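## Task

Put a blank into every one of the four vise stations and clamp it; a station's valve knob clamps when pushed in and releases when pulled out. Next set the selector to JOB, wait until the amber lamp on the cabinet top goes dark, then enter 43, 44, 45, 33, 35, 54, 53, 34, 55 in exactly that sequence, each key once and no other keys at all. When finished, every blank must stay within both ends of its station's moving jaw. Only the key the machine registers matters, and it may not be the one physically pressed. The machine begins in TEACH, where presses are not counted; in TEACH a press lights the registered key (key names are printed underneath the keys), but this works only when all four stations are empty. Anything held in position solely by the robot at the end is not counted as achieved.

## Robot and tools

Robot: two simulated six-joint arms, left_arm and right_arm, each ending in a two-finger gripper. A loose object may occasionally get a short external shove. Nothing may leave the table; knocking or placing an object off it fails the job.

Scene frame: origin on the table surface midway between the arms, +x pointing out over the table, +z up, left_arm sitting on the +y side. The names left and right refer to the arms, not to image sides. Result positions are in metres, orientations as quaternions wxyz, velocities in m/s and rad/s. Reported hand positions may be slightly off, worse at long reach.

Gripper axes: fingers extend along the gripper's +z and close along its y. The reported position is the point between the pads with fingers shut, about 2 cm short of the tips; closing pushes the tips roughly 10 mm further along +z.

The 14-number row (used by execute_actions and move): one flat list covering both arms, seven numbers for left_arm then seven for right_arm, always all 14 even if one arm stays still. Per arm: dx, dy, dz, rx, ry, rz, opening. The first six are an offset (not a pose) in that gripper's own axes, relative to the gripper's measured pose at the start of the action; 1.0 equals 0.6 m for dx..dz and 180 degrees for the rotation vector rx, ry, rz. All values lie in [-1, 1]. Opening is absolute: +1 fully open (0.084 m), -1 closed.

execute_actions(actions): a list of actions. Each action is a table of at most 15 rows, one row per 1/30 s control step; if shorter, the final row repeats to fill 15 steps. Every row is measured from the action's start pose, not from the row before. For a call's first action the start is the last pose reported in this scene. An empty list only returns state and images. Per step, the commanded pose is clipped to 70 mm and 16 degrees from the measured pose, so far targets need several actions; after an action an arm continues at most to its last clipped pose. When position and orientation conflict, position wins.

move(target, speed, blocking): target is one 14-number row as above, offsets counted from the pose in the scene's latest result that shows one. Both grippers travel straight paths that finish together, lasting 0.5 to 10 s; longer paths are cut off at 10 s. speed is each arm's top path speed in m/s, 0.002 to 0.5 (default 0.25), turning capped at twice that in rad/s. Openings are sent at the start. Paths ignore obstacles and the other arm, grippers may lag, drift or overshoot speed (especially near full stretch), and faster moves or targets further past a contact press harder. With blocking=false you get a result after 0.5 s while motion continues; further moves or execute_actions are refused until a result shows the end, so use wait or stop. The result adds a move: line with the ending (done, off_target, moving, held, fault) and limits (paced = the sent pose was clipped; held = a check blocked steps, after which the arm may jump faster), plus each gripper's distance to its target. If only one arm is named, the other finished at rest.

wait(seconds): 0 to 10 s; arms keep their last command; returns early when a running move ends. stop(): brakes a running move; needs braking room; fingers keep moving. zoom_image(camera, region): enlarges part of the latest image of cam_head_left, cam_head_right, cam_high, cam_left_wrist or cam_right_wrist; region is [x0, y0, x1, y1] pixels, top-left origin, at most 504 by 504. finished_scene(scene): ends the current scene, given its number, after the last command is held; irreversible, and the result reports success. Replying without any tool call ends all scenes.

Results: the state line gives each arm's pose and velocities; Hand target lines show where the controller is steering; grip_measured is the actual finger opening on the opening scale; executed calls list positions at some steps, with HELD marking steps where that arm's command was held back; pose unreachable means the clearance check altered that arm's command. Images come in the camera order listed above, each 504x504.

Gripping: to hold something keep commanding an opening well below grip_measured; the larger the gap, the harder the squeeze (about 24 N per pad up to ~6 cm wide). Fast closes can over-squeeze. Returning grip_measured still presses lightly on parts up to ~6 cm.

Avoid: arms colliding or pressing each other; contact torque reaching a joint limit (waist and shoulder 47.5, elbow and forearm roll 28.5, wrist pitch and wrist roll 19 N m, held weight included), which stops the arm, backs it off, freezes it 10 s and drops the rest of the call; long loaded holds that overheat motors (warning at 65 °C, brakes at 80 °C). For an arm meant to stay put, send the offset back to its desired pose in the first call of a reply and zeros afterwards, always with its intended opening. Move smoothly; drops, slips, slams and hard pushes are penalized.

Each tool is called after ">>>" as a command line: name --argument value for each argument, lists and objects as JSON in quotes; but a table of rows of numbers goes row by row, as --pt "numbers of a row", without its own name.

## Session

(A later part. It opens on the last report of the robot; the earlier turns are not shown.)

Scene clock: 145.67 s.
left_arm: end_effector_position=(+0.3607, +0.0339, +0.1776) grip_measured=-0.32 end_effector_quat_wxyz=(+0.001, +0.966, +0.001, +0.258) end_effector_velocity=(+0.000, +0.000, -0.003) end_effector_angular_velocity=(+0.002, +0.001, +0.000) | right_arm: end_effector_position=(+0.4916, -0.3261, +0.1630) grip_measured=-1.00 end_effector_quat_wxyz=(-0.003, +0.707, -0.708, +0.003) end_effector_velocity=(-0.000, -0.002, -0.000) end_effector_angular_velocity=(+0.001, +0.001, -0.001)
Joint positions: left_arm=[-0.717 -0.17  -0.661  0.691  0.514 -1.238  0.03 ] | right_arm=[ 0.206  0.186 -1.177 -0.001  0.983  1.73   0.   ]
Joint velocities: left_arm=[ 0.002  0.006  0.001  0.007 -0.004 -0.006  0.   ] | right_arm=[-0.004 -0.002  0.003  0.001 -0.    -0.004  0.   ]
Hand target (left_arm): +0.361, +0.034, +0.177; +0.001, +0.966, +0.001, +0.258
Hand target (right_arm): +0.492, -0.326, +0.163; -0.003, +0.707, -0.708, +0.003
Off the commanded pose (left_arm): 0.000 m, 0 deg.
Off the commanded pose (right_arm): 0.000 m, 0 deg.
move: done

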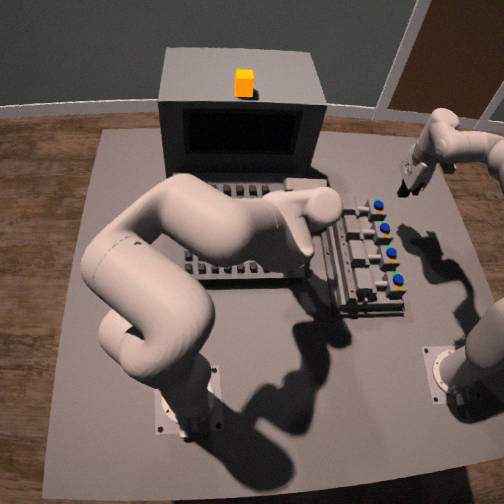

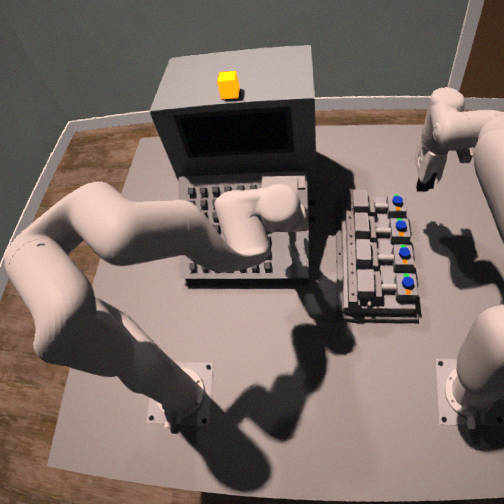

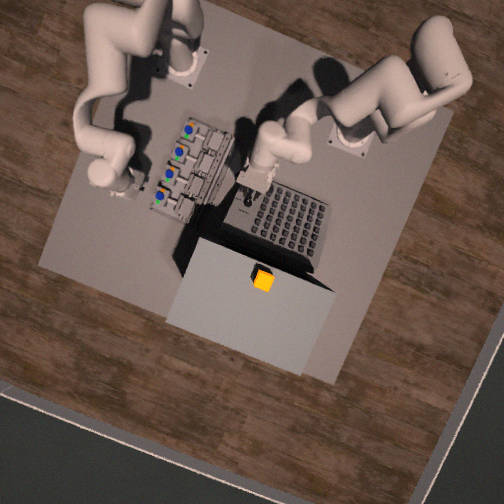

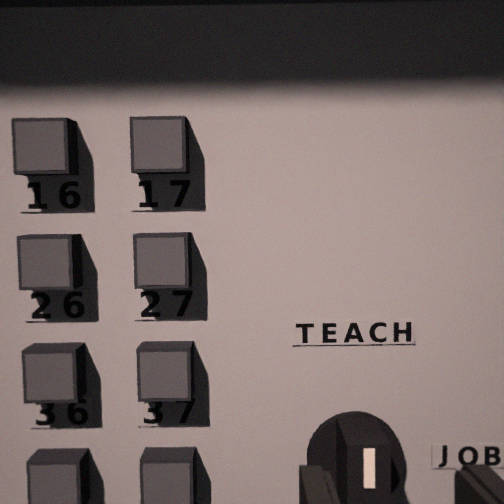

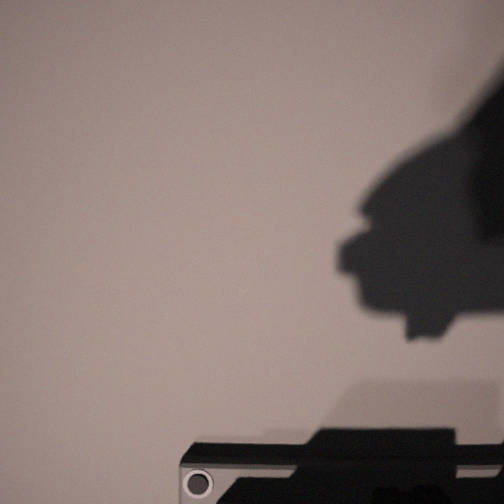

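>>> move --target '[0,-0.002,0.045,0,0,0,-0.3,0,0,0,0,0,0,-1]' --speed 0.08

>>> move --target '[0,0,0,0,0,0.52,-0.62,0,0,0,0,0,0,-1]' --speed 0.4

>>> move --target '[0,0,-0.1,0,0,0,-0.3,0,0,0,0,0,0,-1]'

>>> move --target '[0,0,0,-0.167,0,-0.02,-1,0,0,0,0,0,0,-1]' --speed 0.4

Scene clock: 148.37 s.
left_arm: end_effector_position=(+0.3741, +0.0350, +0.1545) grip_measured=-0.32 end_effector_quat_wxyz=(+0.001, +0.966, +0.001, +0.258) end_effector_velocity=(+0.001, -0.000, -0.002) end_effector_angular_velocity=(-0.001, -0.001, +0.000) | right_arm: end_effector_position=(+0.4916, -0.3261, +0.1630) grip_measured=-1.00 end_effector_quat_wxyz=(-0.003, +0.707, -0.708, +0.003) end_effector_velocity=(+0.000, +0.000, +0.001) end_effector_angular_velocity=(-0.000, -0.001, +0.000)
Joint positions: left_arm=[-0.679 -0.088 -0.678  0.763  0.446 -1.289  0.03 ] | right_arm=[ 0.206  0.186 -1.177 -0.001  0.983  1.73   0.   ]
Joint velocities: left_arm=[ 0.002  0.007 -0.002  0.007 -0.005 -0.007  0.   ] | right_arm=[ 0.    -0.001 -0.    -0.001 -0.     0.001  0.   ]
Hand target (left_arm): +0.374, +0.035, +0.154; +0.001, +0.966, +0.001, +0.258
Hand target (right_arm): +0.492, -0.326, +0.163; -0.003, +0.707, -0.708, +0.003
Off the commanded pose (left_arm): 0.000 m, 0 deg.
Off the commanded pose (right_arm): 0.000 m, 0 deg.
move: done

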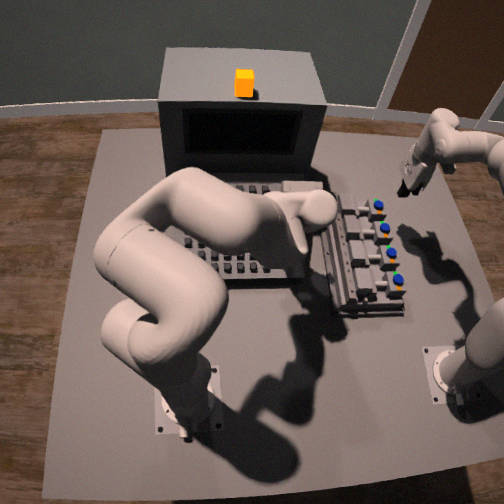

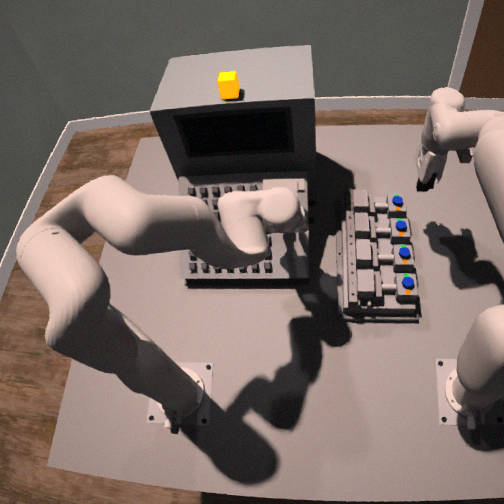

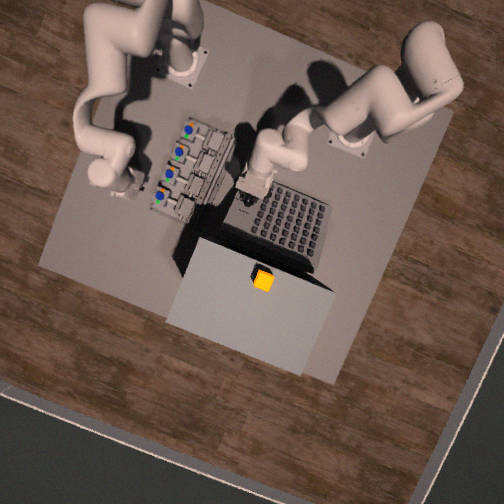

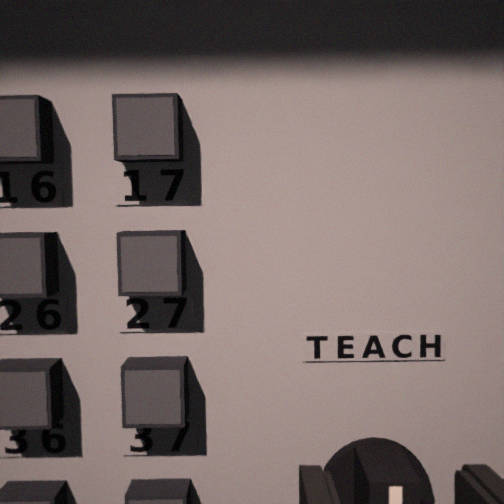

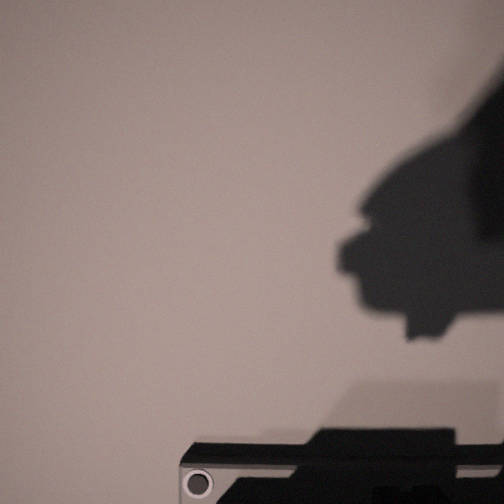

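Scene clock: 151.03 s.
left_arm: end_effector_position=(+0.3743, +0.0351, +0.1547) grip_measured=-0.64 end_effector_quat_wxyz=(+0.188, -0.662, +0.703, -0.178) end_effector_velocity=(-0.001, +0.000, -0.001) end_effector_angular_velocity=(+0.004, +0.008, -0.007) | right_arm: end_effector_position=(+0.4916, -0.3261, +0.1630) grip_measured=-1.00 end_effector_quat_wxyz=(-0.003, +0.707, -0.708, +0.003) end_effector_velocity=(+0.000, +0.000, -0.000) end_effector_angular_velocity=(-0.001, -0.001, +0.002)
Joint positions: left_arm=[-0.679 -0.088 -0.678  0.765  0.446  0.342  0.016] | right_arm=[ 0.206  0.186 -1.177 -0.001  0.983  1.73   0.   ]
Joint velocities: left_arm=[ 0.     0.     0.    -0.017  0.002  0.023 -0.   ] | right_arm=[ 0.001  0.001 -0.001 -0.001 -0.    -0.     0.   ]
Hand target (left_arm): +0.374, +0.035, +0.155; -0.188, +0.662, -0.704, +0.177
Hand target (right_arm): +0.492, -0.326, +0.163; -0.003, +0.707, -0.708, +0.003
Off the commanded pose (left_arm): 0.000 m, 0 deg.
Off the commanded pose (right_arm): 0.000 m, 0 deg.
move: done

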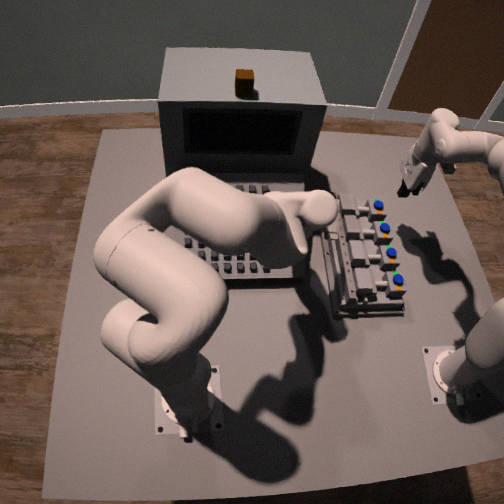

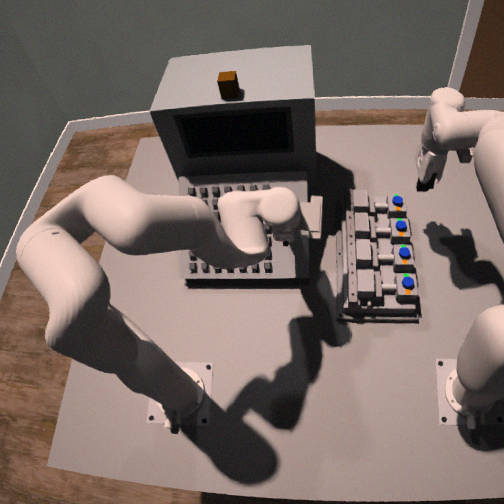

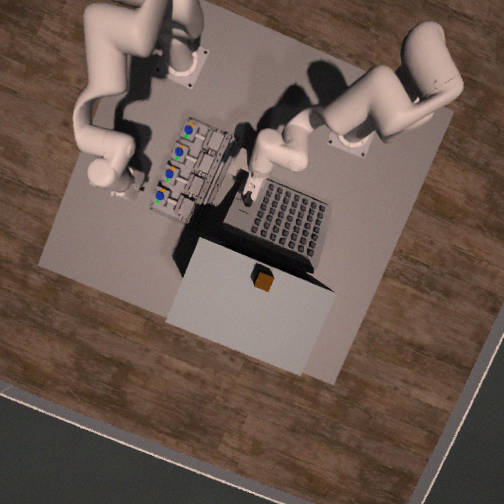

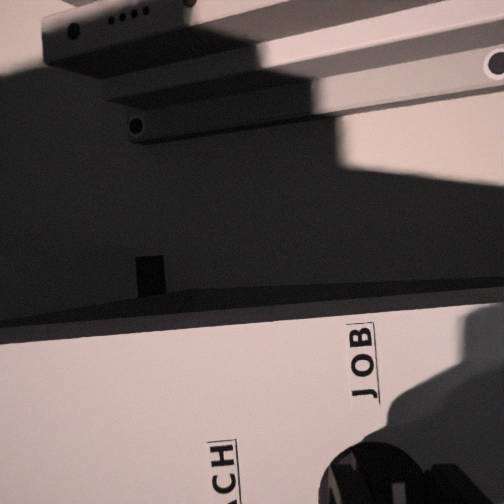

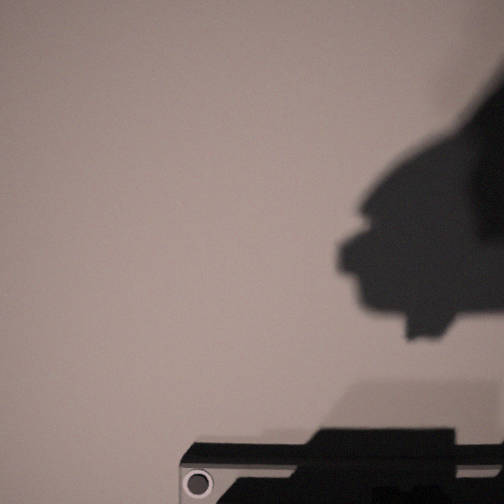

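Scene clock: 151.93 s.
left_arm: end_effector_position=(+0.3443, +0.0352, +0.2060) grip_measured=-0.32 end_effector_quat_wxyz=(+0.188, -0.662, +0.703, -0.178) end_effector_velocity=(-0.001, +0.000, +0.003) end_effector_angular_velocity=(-0.001, -0.001, +0.001) | right_arm: end_effector_position=(+0.4916, -0.3261, +0.1630) grip_measured=-1.00 end_effector_quat_wxyz=(-0.003, +0.707, -0.708, +0.003) end_effector_velocity=(+0.000, -0.000, -0.000) end_effector_angular_velocity=(-0.001, -0.000, +0.000)
Joint positions: left_arm=[-0.76  -0.271 -0.649  0.62   0.604  0.447  0.03 ] | right_arm=[ 0.206  0.186 -1.177 -0.001  0.983  1.73   0.   ]
Joint velocities: left_arm=[-0.003 -0.008 -0.001 -0.005  0.007  0.003  0.   ] | right_arm=[ 0.     0.001 -0.001 -0.001 -0.     0.001  0.   ]
Hand target (left_arm): +0.344, +0.035, +0.207; -0.188, +0.662, -0.703, +0.178
Hand target (right_arm): +0.492, -0.326, +0.163; -0.003, +0.707, -0.708, +0.003
Off the commanded pose (left_arm): 0.001 m, 0 deg.
Off the commanded pose (right_arm): 0.000 m, 0 deg.
move: done

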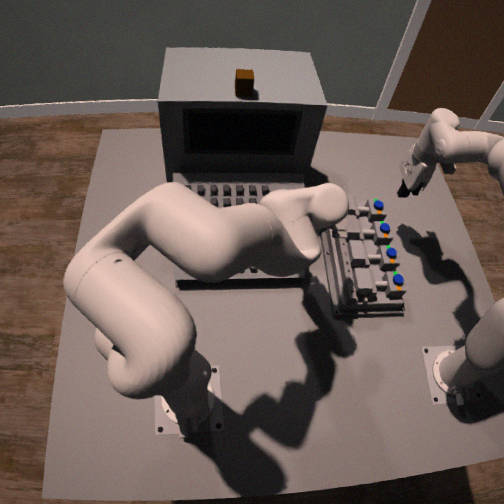

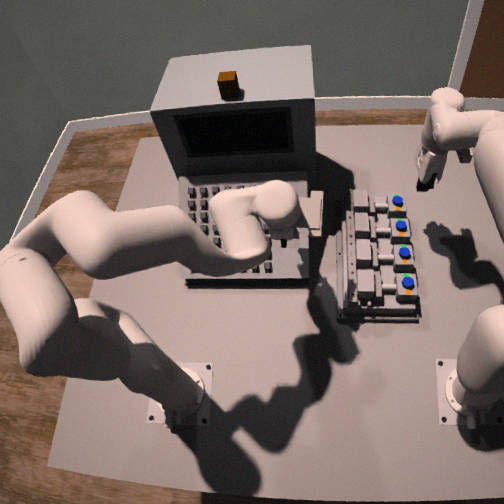

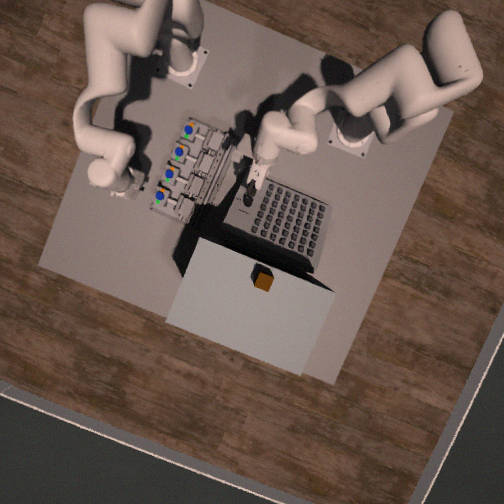

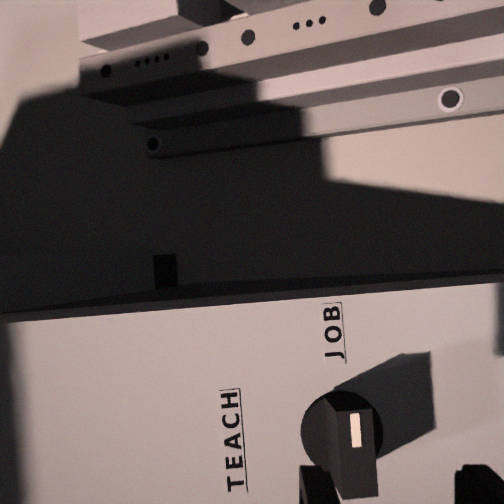

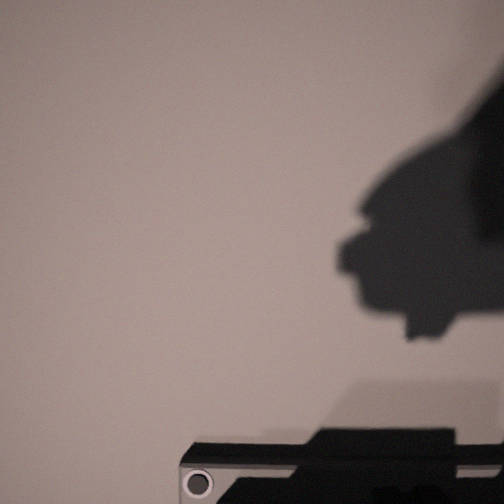

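Scene clock: 153.20 s.
left_arm: end_effector_position=(+0.3442, +0.0350, +0.2062) grip_measured=-1.00 end_effector_quat_wxyz=(-0.005, +0.710, -0.704, -0.005) end_effector_velocity=(+0.001, -0.000, +0.001) end_effector_angular_velocity=(+0.001, +0.011, +0.001) | right_arm: end_effector_position=(+0.4916, -0.3261, +0.1630) grip_measured=-1.00 end_effector_quat_wxyz=(-0.003, +0.707, -0.708, +0.003) end_effector_velocity=(+0.000, -0.000, +0.000) end_effector_angular_velocity=(-0.001, -0.000, +0.001)
Joint positions: left_arm=[-0.663 -0.031 -1.044  0.012  1.083  0.931  0.   ] | right_arm=[ 0.206  0.186 -1.177 -0.001  0.983  1.73   0.   ]
Joint velocities: left_arm=[ 0.003  0.008 -0.013 -0.006  0.014  0.004  0.   ] | right_arm=[ 0.     0.001 -0.001 -0.002  0.    -0.     0.   ]
Hand target (left_arm): +0.344, +0.035, +0.206; -0.004, +0.710, -0.704, -0.005
Hand target (right_arm): +0.492, -0.326, +0.163; -0.003, +0.707, -0.708, +0.003
Off the commanded pose (left_arm): 0.000 m, 0 deg.
Off the commanded pose (right_arm): 0.000 m, 0 deg.
move: done

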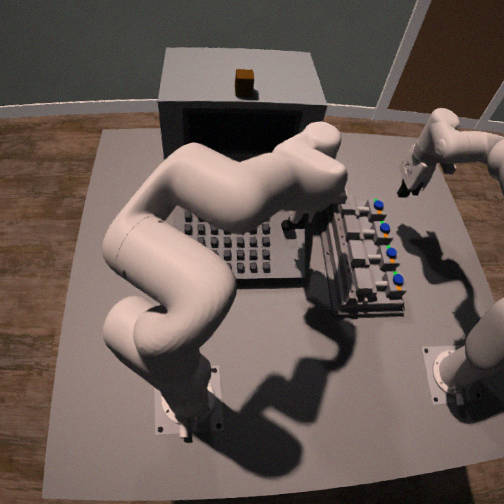

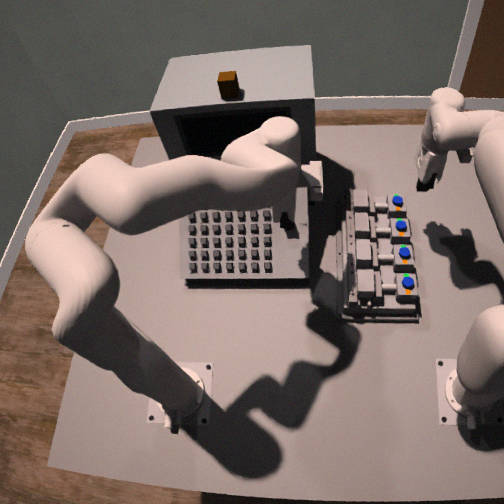

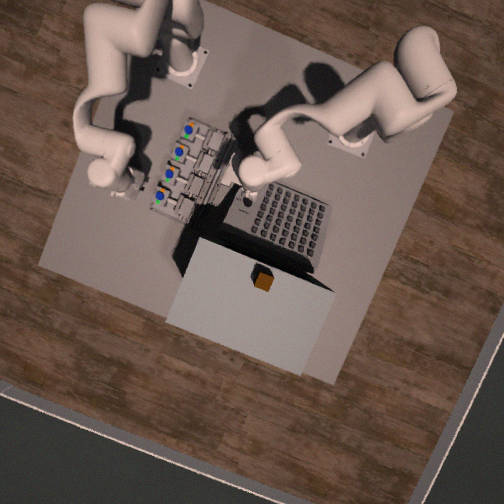

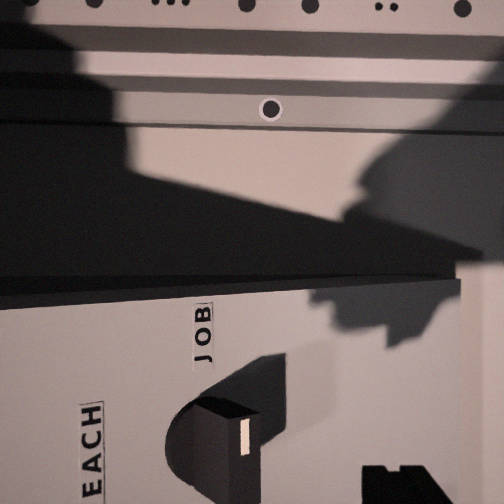

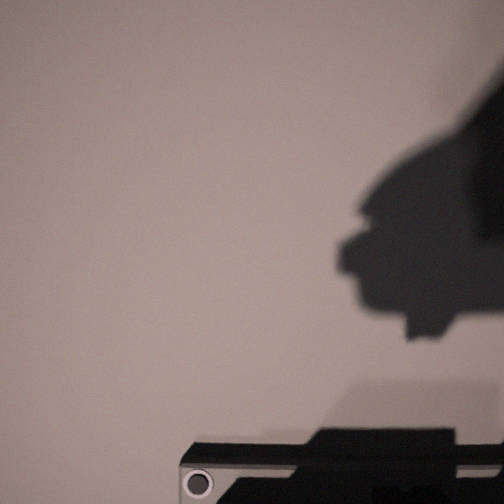

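>>> move --target '[-0.379,-0.067,0.055,0,0,0.003,-1,0,0,0,0,0,0,-1]'

Scene clock: 155.37 s.
left_arm: end_effector_position=(+0.3830, +0.2627, +0.1768) grip_measured=-1.00 end_effector_quat_wxyz=(-0.006, +0.706, -0.708, -0.005) end_effector_velocity=(+0.000, +0.002, -0.001) end_effector_angular_velocity=(-0.002, +0.001, +0.001) | right_arm: end_effector_position=(+0.4916, -0.3261, +0.1630) grip_measured=-1.00 end_effector_quat_wxyz=(-0.003, +0.707, -0.708, +0.003) end_effector_velocity=(-0.000, +0.000, +0.000) end_effector_angular_velocity=(+0.000, -0.001, +0.000)
Joint positions: left_arm=[-0.136 -0.154 -0.82   0.017  0.975  1.463  0.   ] | right_arm=[ 0.206  0.186 -1.177 -0.001  0.983  1.73   0.   ]
Joint velocities: left_arm=[ 0.006  0.002  0.    -0.002 -0.001  0.006  0.   ] | right_arm=[ 0.    -0.001  0.001  0.    -0.    -0.     0.   ]
Hand target (left_arm): +0.383, +0.263, +0.177; -0.006, +0.707, -0.708, -0.005
Hand target (right_arm): +0.492, -0.326, +0.163; -0.003, +0.707, -0.708, +0.003
Off the commanded pose (left_arm): 0.001 m, 0 deg.
Off the commanded pose (right_arm): 0.000 m, 0 deg.
move: done

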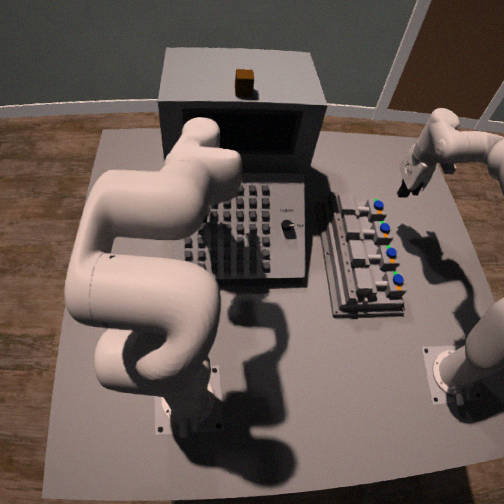

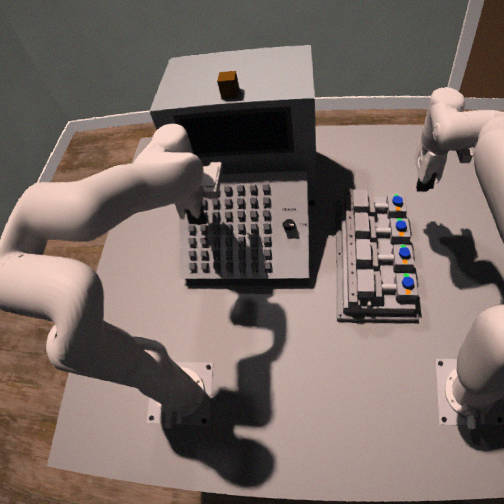

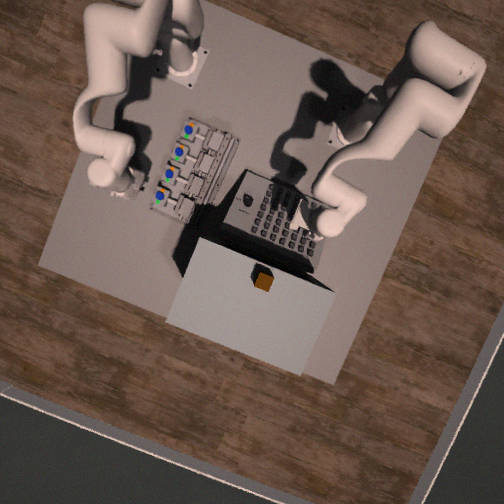

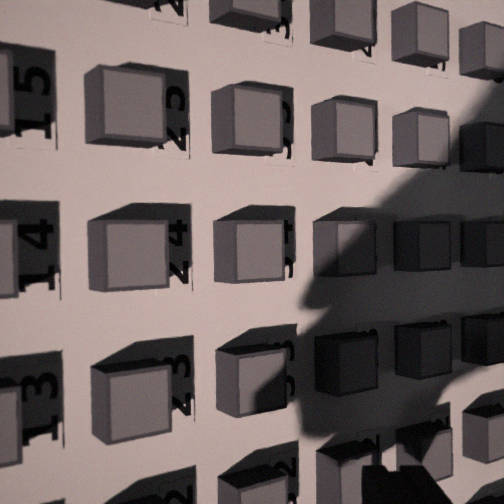

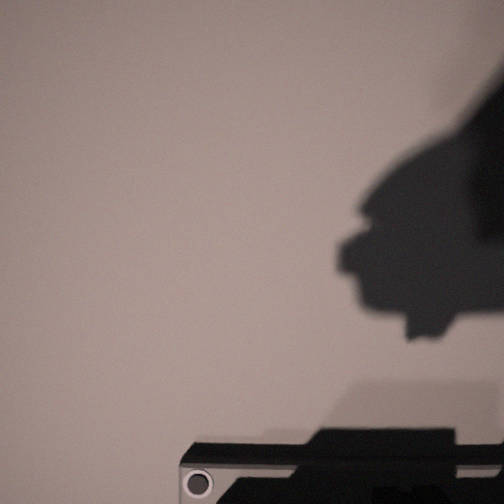

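>>> move --target '[0,-0.0025,0.016,0,0.005,0,-1,0,0,0,0,0,0,-1]'

>>> move --target '[0,0,0.044,0,0,0,-1,0,0,0,0,0,0,-1]' --speed 0.08

>>> move --target '[0,0,-0.038,0,0,0,-1,0,0,0,0,0,0,-1]'

>>> move --target '[0.0575,0.002,0,0,0,0,-1,0,0,0,0,0,0,-1]'

Scene clock: 157.10 s.
left_arm: end_effector_position=(+0.3845, +0.2629, +0.1674) grip_measured=-1.00 end_effector_quat_wxyz=(-0.000, +0.706, -0.708, +0.001) end_effector_velocity=(+0.001, -0.000, -0.001) end_effector_angular_velocity=(-0.003, -0.003, -0.001) | right_arm: end_effector_position=(+0.4916, -0.3261, +0.1630) grip_measured=-1.00 end_effector_quat_wxyz=(-0.003, +0.707, -0.708, +0.003) end_effector_velocity=(+0.000, -0.000, -0.000) end_effector_angular_velocity=(+0.000, +0.000, -0.001)
Joint positions: left_arm=[-0.128 -0.137 -0.809 -0.001  0.945  1.482  0.   ] | right_arm=[ 0.206  0.186 -1.177 -0.001  0.983  1.73   0.   ]
Joint velocities: left_arm=[ 0.002  0.003  0.002 -0.004 -0.007  0.005  0.   ] | right_arm=[-0.     0.    -0.     0.001  0.    -0.     0.   ]
Hand target (left_arm): +0.385, +0.263, +0.167; -0.000, +0.706, -0.708, +0.001
Hand target (right_arm): +0.492, -0.326, +0.163; -0.003, +0.707, -0.708, +0.003
Off the commanded pose (left_arm): 0.000 m, 0 deg.
Off the commanded pose (right_arm): 0.000 m, 0 deg.
move: done

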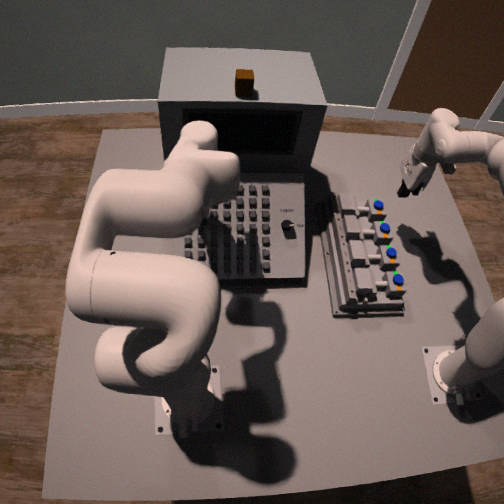

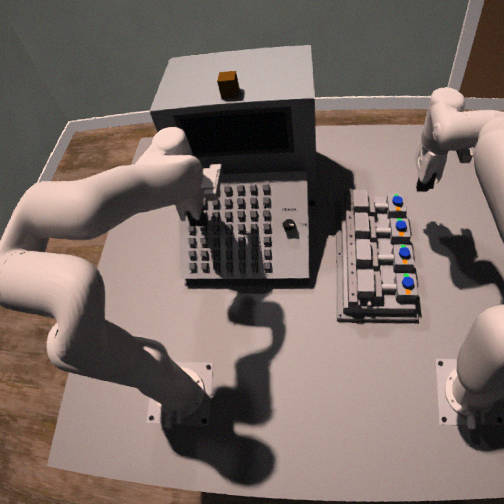

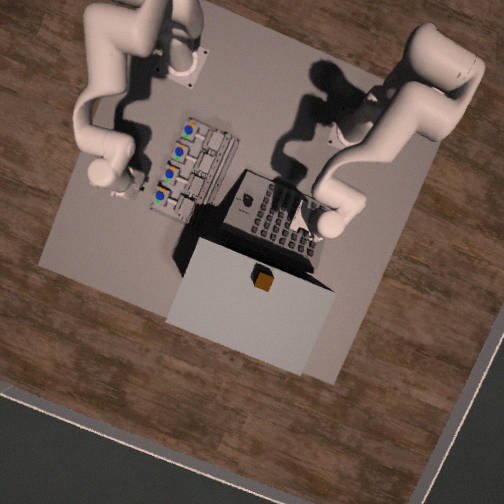

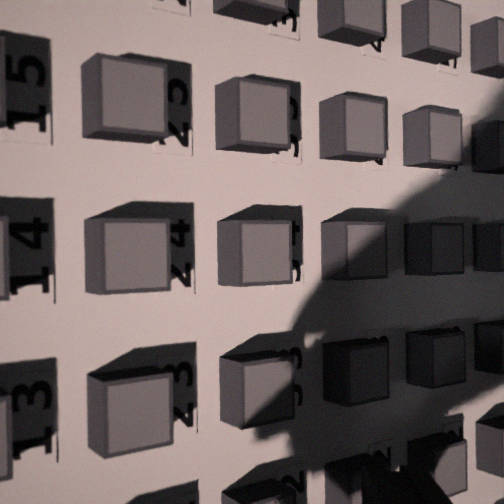

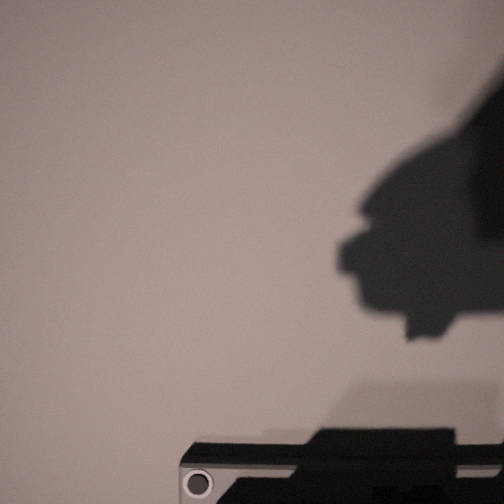

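Scene clock: 157.83 s.
left_arm: end_effector_position=(+0.3855, +0.2629, +0.1451) grip_measured=-1.00 end_effector_quat_wxyz=(-0.002, +0.707, -0.708, +0.003) end_effector_velocity=(+0.001, -0.000, -0.004) end_effector_angular_velocity=(-0.001, -0.005, +0.001) | right_arm: end_effector_position=(+0.4916, -0.3261, +0.1630) grip_measured=-1.00 end_effector_quat_wxyz=(-0.003, +0.707, -0.708, +0.003) end_effector_velocity=(+0.001, +0.000, +0.001) end_effector_angular_velocity=(+0.001, -0.003, -0.001)
Joint positions: left_arm=[-0.128 -0.103 -0.774 -0.001  0.871  1.482  0.   ] | right_arm=[ 0.206  0.186 -1.177 -0.001  0.983  1.73   0.   ]
Joint velocities: left_arm=[-0.     0.006  0.007 -0.001 -0.018 -0.     0.   ] | right_arm=[-0.    -0.002 -0.001  0.    -0.     0.001  0.   ]
Hand target (left_arm): +0.385, +0.263, +0.141; -0.000, +0.706, -0.708, +0.001
Hand target (right_arm): +0.492, -0.326, +0.163; -0.003, +0.707, -0.708, +0.003
Off the commanded pose (left_arm): 0.004 m, 0 deg.
Off the commanded pose (right_arm): 0.000 m, 0 deg.
move: off_target (left_arm)

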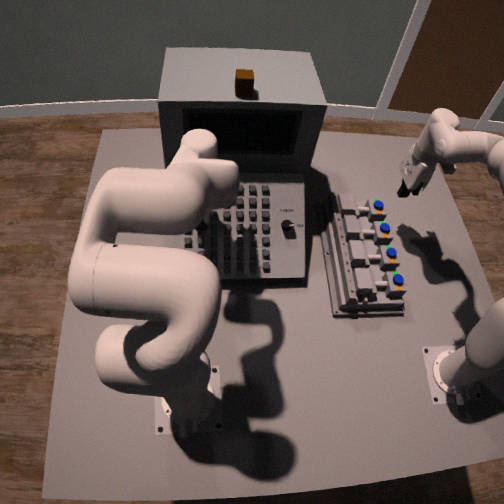

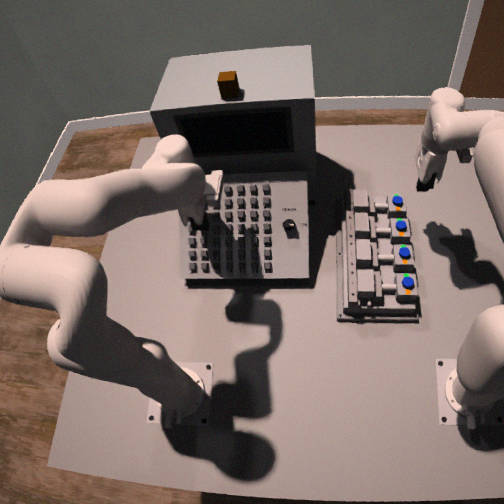

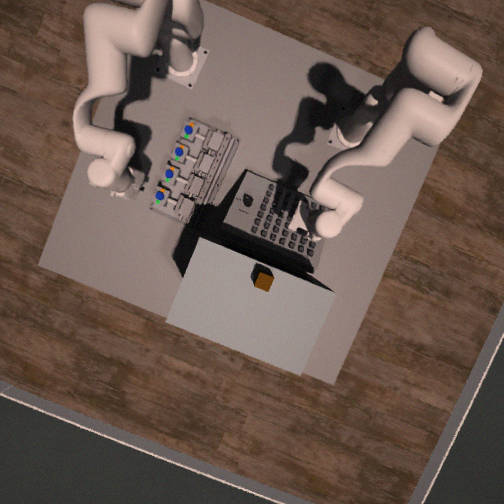

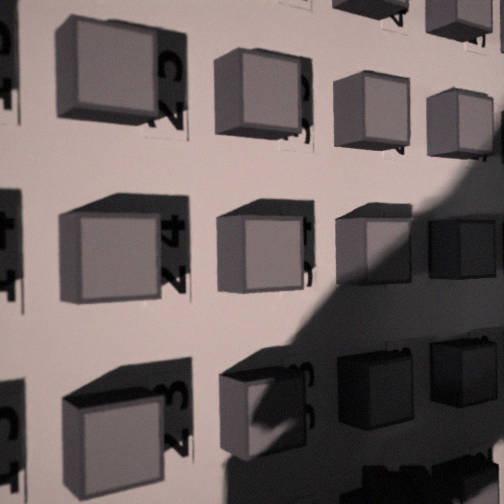

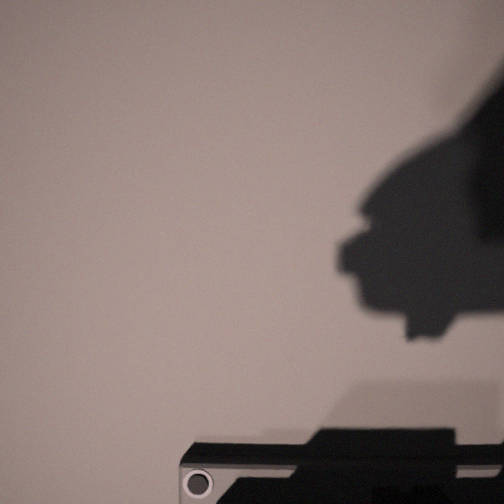

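Scene clock: 158.63 s.
left_arm: end_effector_position=(+0.3852, +0.2629, +0.1673) grip_measured=-1.00 end_effector_quat_wxyz=(-0.001, +0.706, -0.708, +0.002) end_effector_velocity=(+0.000, +0.000, +0.003) end_effector_angular_velocity=(+0.000, -0.001, -0.000) | right_arm: end_effector_position=(+0.4916, -0.3261, +0.1630) grip_measured=-1.00 end_effector_quat_wxyz=(-0.003, +0.707, -0.708, +0.003) end_effector_velocity=(+0.000, -0.000, +0.000) end_effector_angular_velocity=(-0.001, -0.000, +0.001)
Joint positions: left_arm=[-0.128 -0.138 -0.807 -0.001  0.939  1.482  0.   ] | right_arm=[ 0.206  0.186 -1.177 -0.001  0.983  1.73   0.   ]
Joint velocities: left_arm=[ 0.    -0.005 -0.004  0.001  0.008  0.     0.   ] | right_arm=[-0.    -0.    -0.    -0.001  0.    -0.     0.   ]
Hand target (left_arm): +0.385, +0.263, +0.168; -0.002, +0.706, -0.708, +0.003
Hand target (right_arm): +0.492, -0.326, +0.163; -0.003, +0.707, -0.708, +0.003
Off the commanded pose (left_arm): 0.001 m, 0 deg.
Off the commanded pose (right_arm): 0.000 m, 0 deg.
move: done

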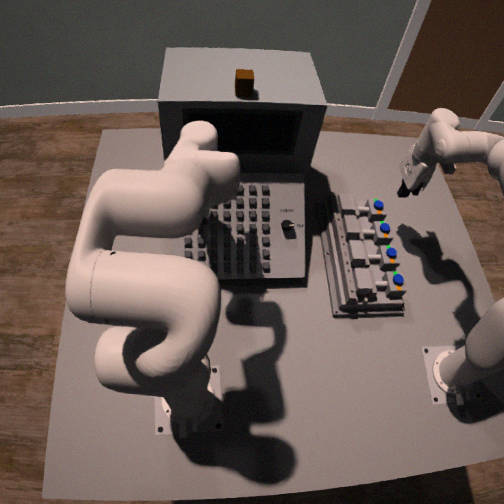

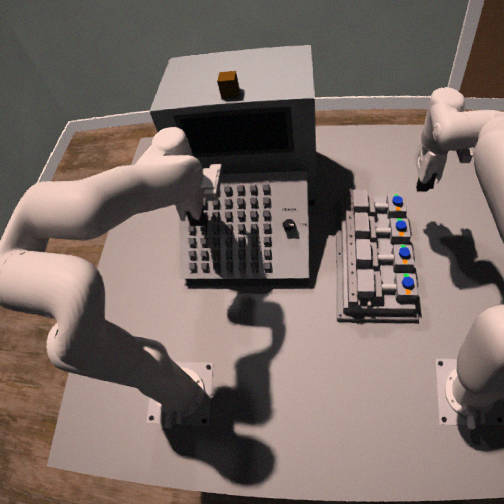

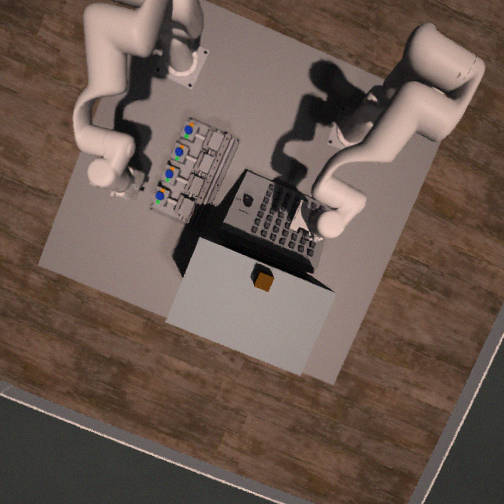

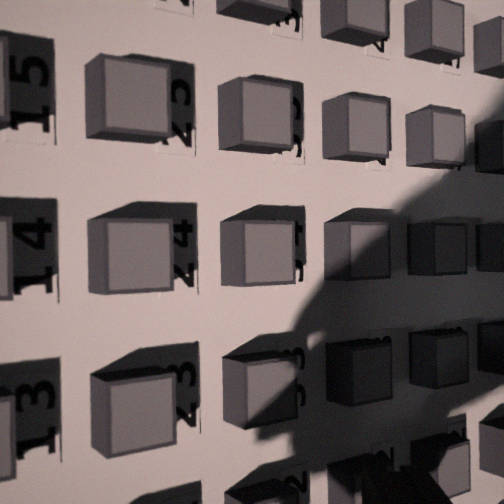

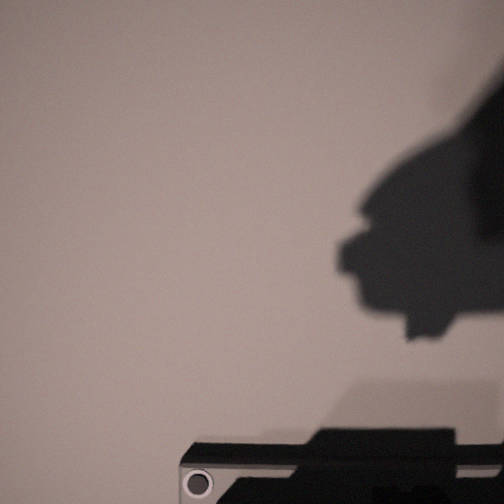

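Scene clock: 159.47 s.
left_arm: end_effector_position=(+0.3839, +0.2286, +0.1673) grip_measured=-1.00 end_effector_quat_wxyz=(-0.001, +0.707, -0.708, +0.002) end_effector_velocity=(+0.000, -0.002, +0.000) end_effector_angular_velocity=(+0.001, -0.000, -0.000) | right_arm: end_effector_position=(+0.4916, -0.3261, +0.1630) grip_measured=-1.00 end_effector_quat_wxyz=(-0.003, +0.707, -0.708, +0.003) end_effector_velocity=(-0.000, +0.000, +0.000) end_effector_angular_velocity=(+0.001, +0.000, -0.001)
Joint positions: left_arm=[-0.211 -0.127 -0.818 -0.001  0.94   1.399  0.   ] | right_arm=[ 0.206  0.186 -1.177 -0.001  0.983  1.73   0.   ]
Joint velocities: left_arm=[-0.005  0.001 -0.001  0.001  0.    -0.005  0.   ] | right_arm=[ 0.     0.    -0.     0.001  0.     0.     0.   ]
Hand target (left_arm): +0.384, +0.228, +0.167; -0.001, +0.706, -0.708, +0.002
Hand target (right_arm): +0.492, -0.326, +0.163; -0.003, +0.707, -0.708, +0.003
Off the commanded pose (left_arm): 0.000 m, 0 deg.
Off the commanded pose (right_arm): 0.000 m, 0 deg.
move: done

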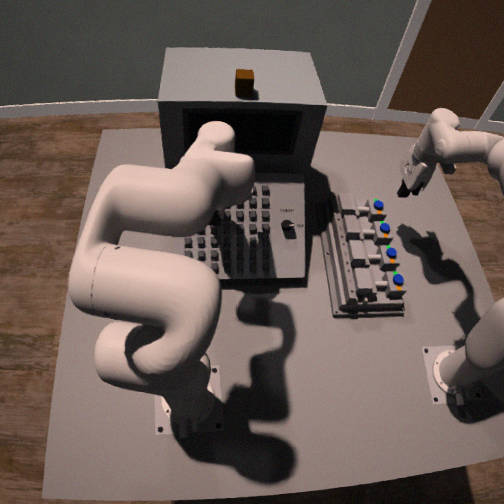

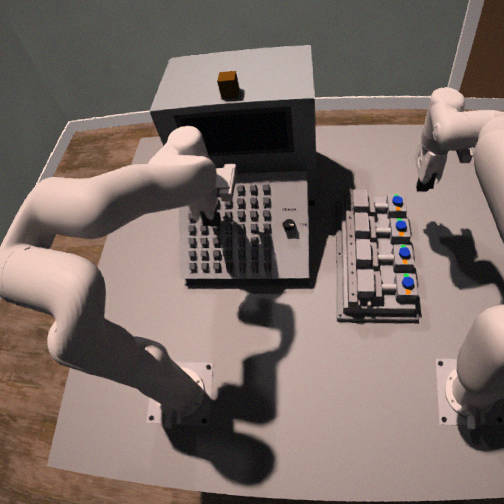

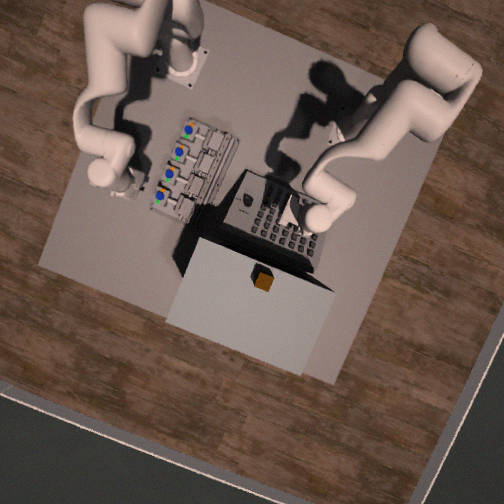

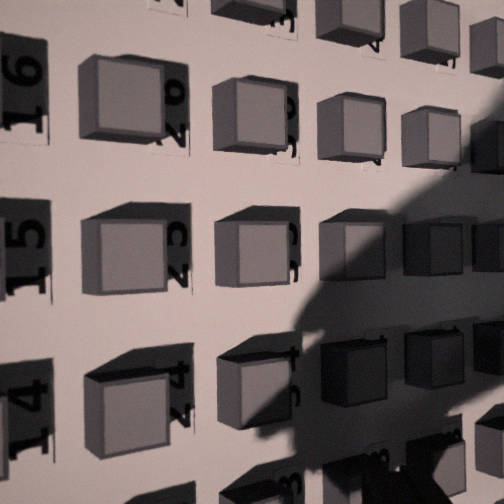

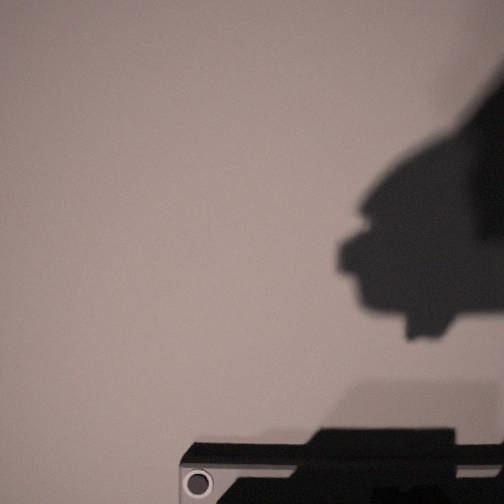

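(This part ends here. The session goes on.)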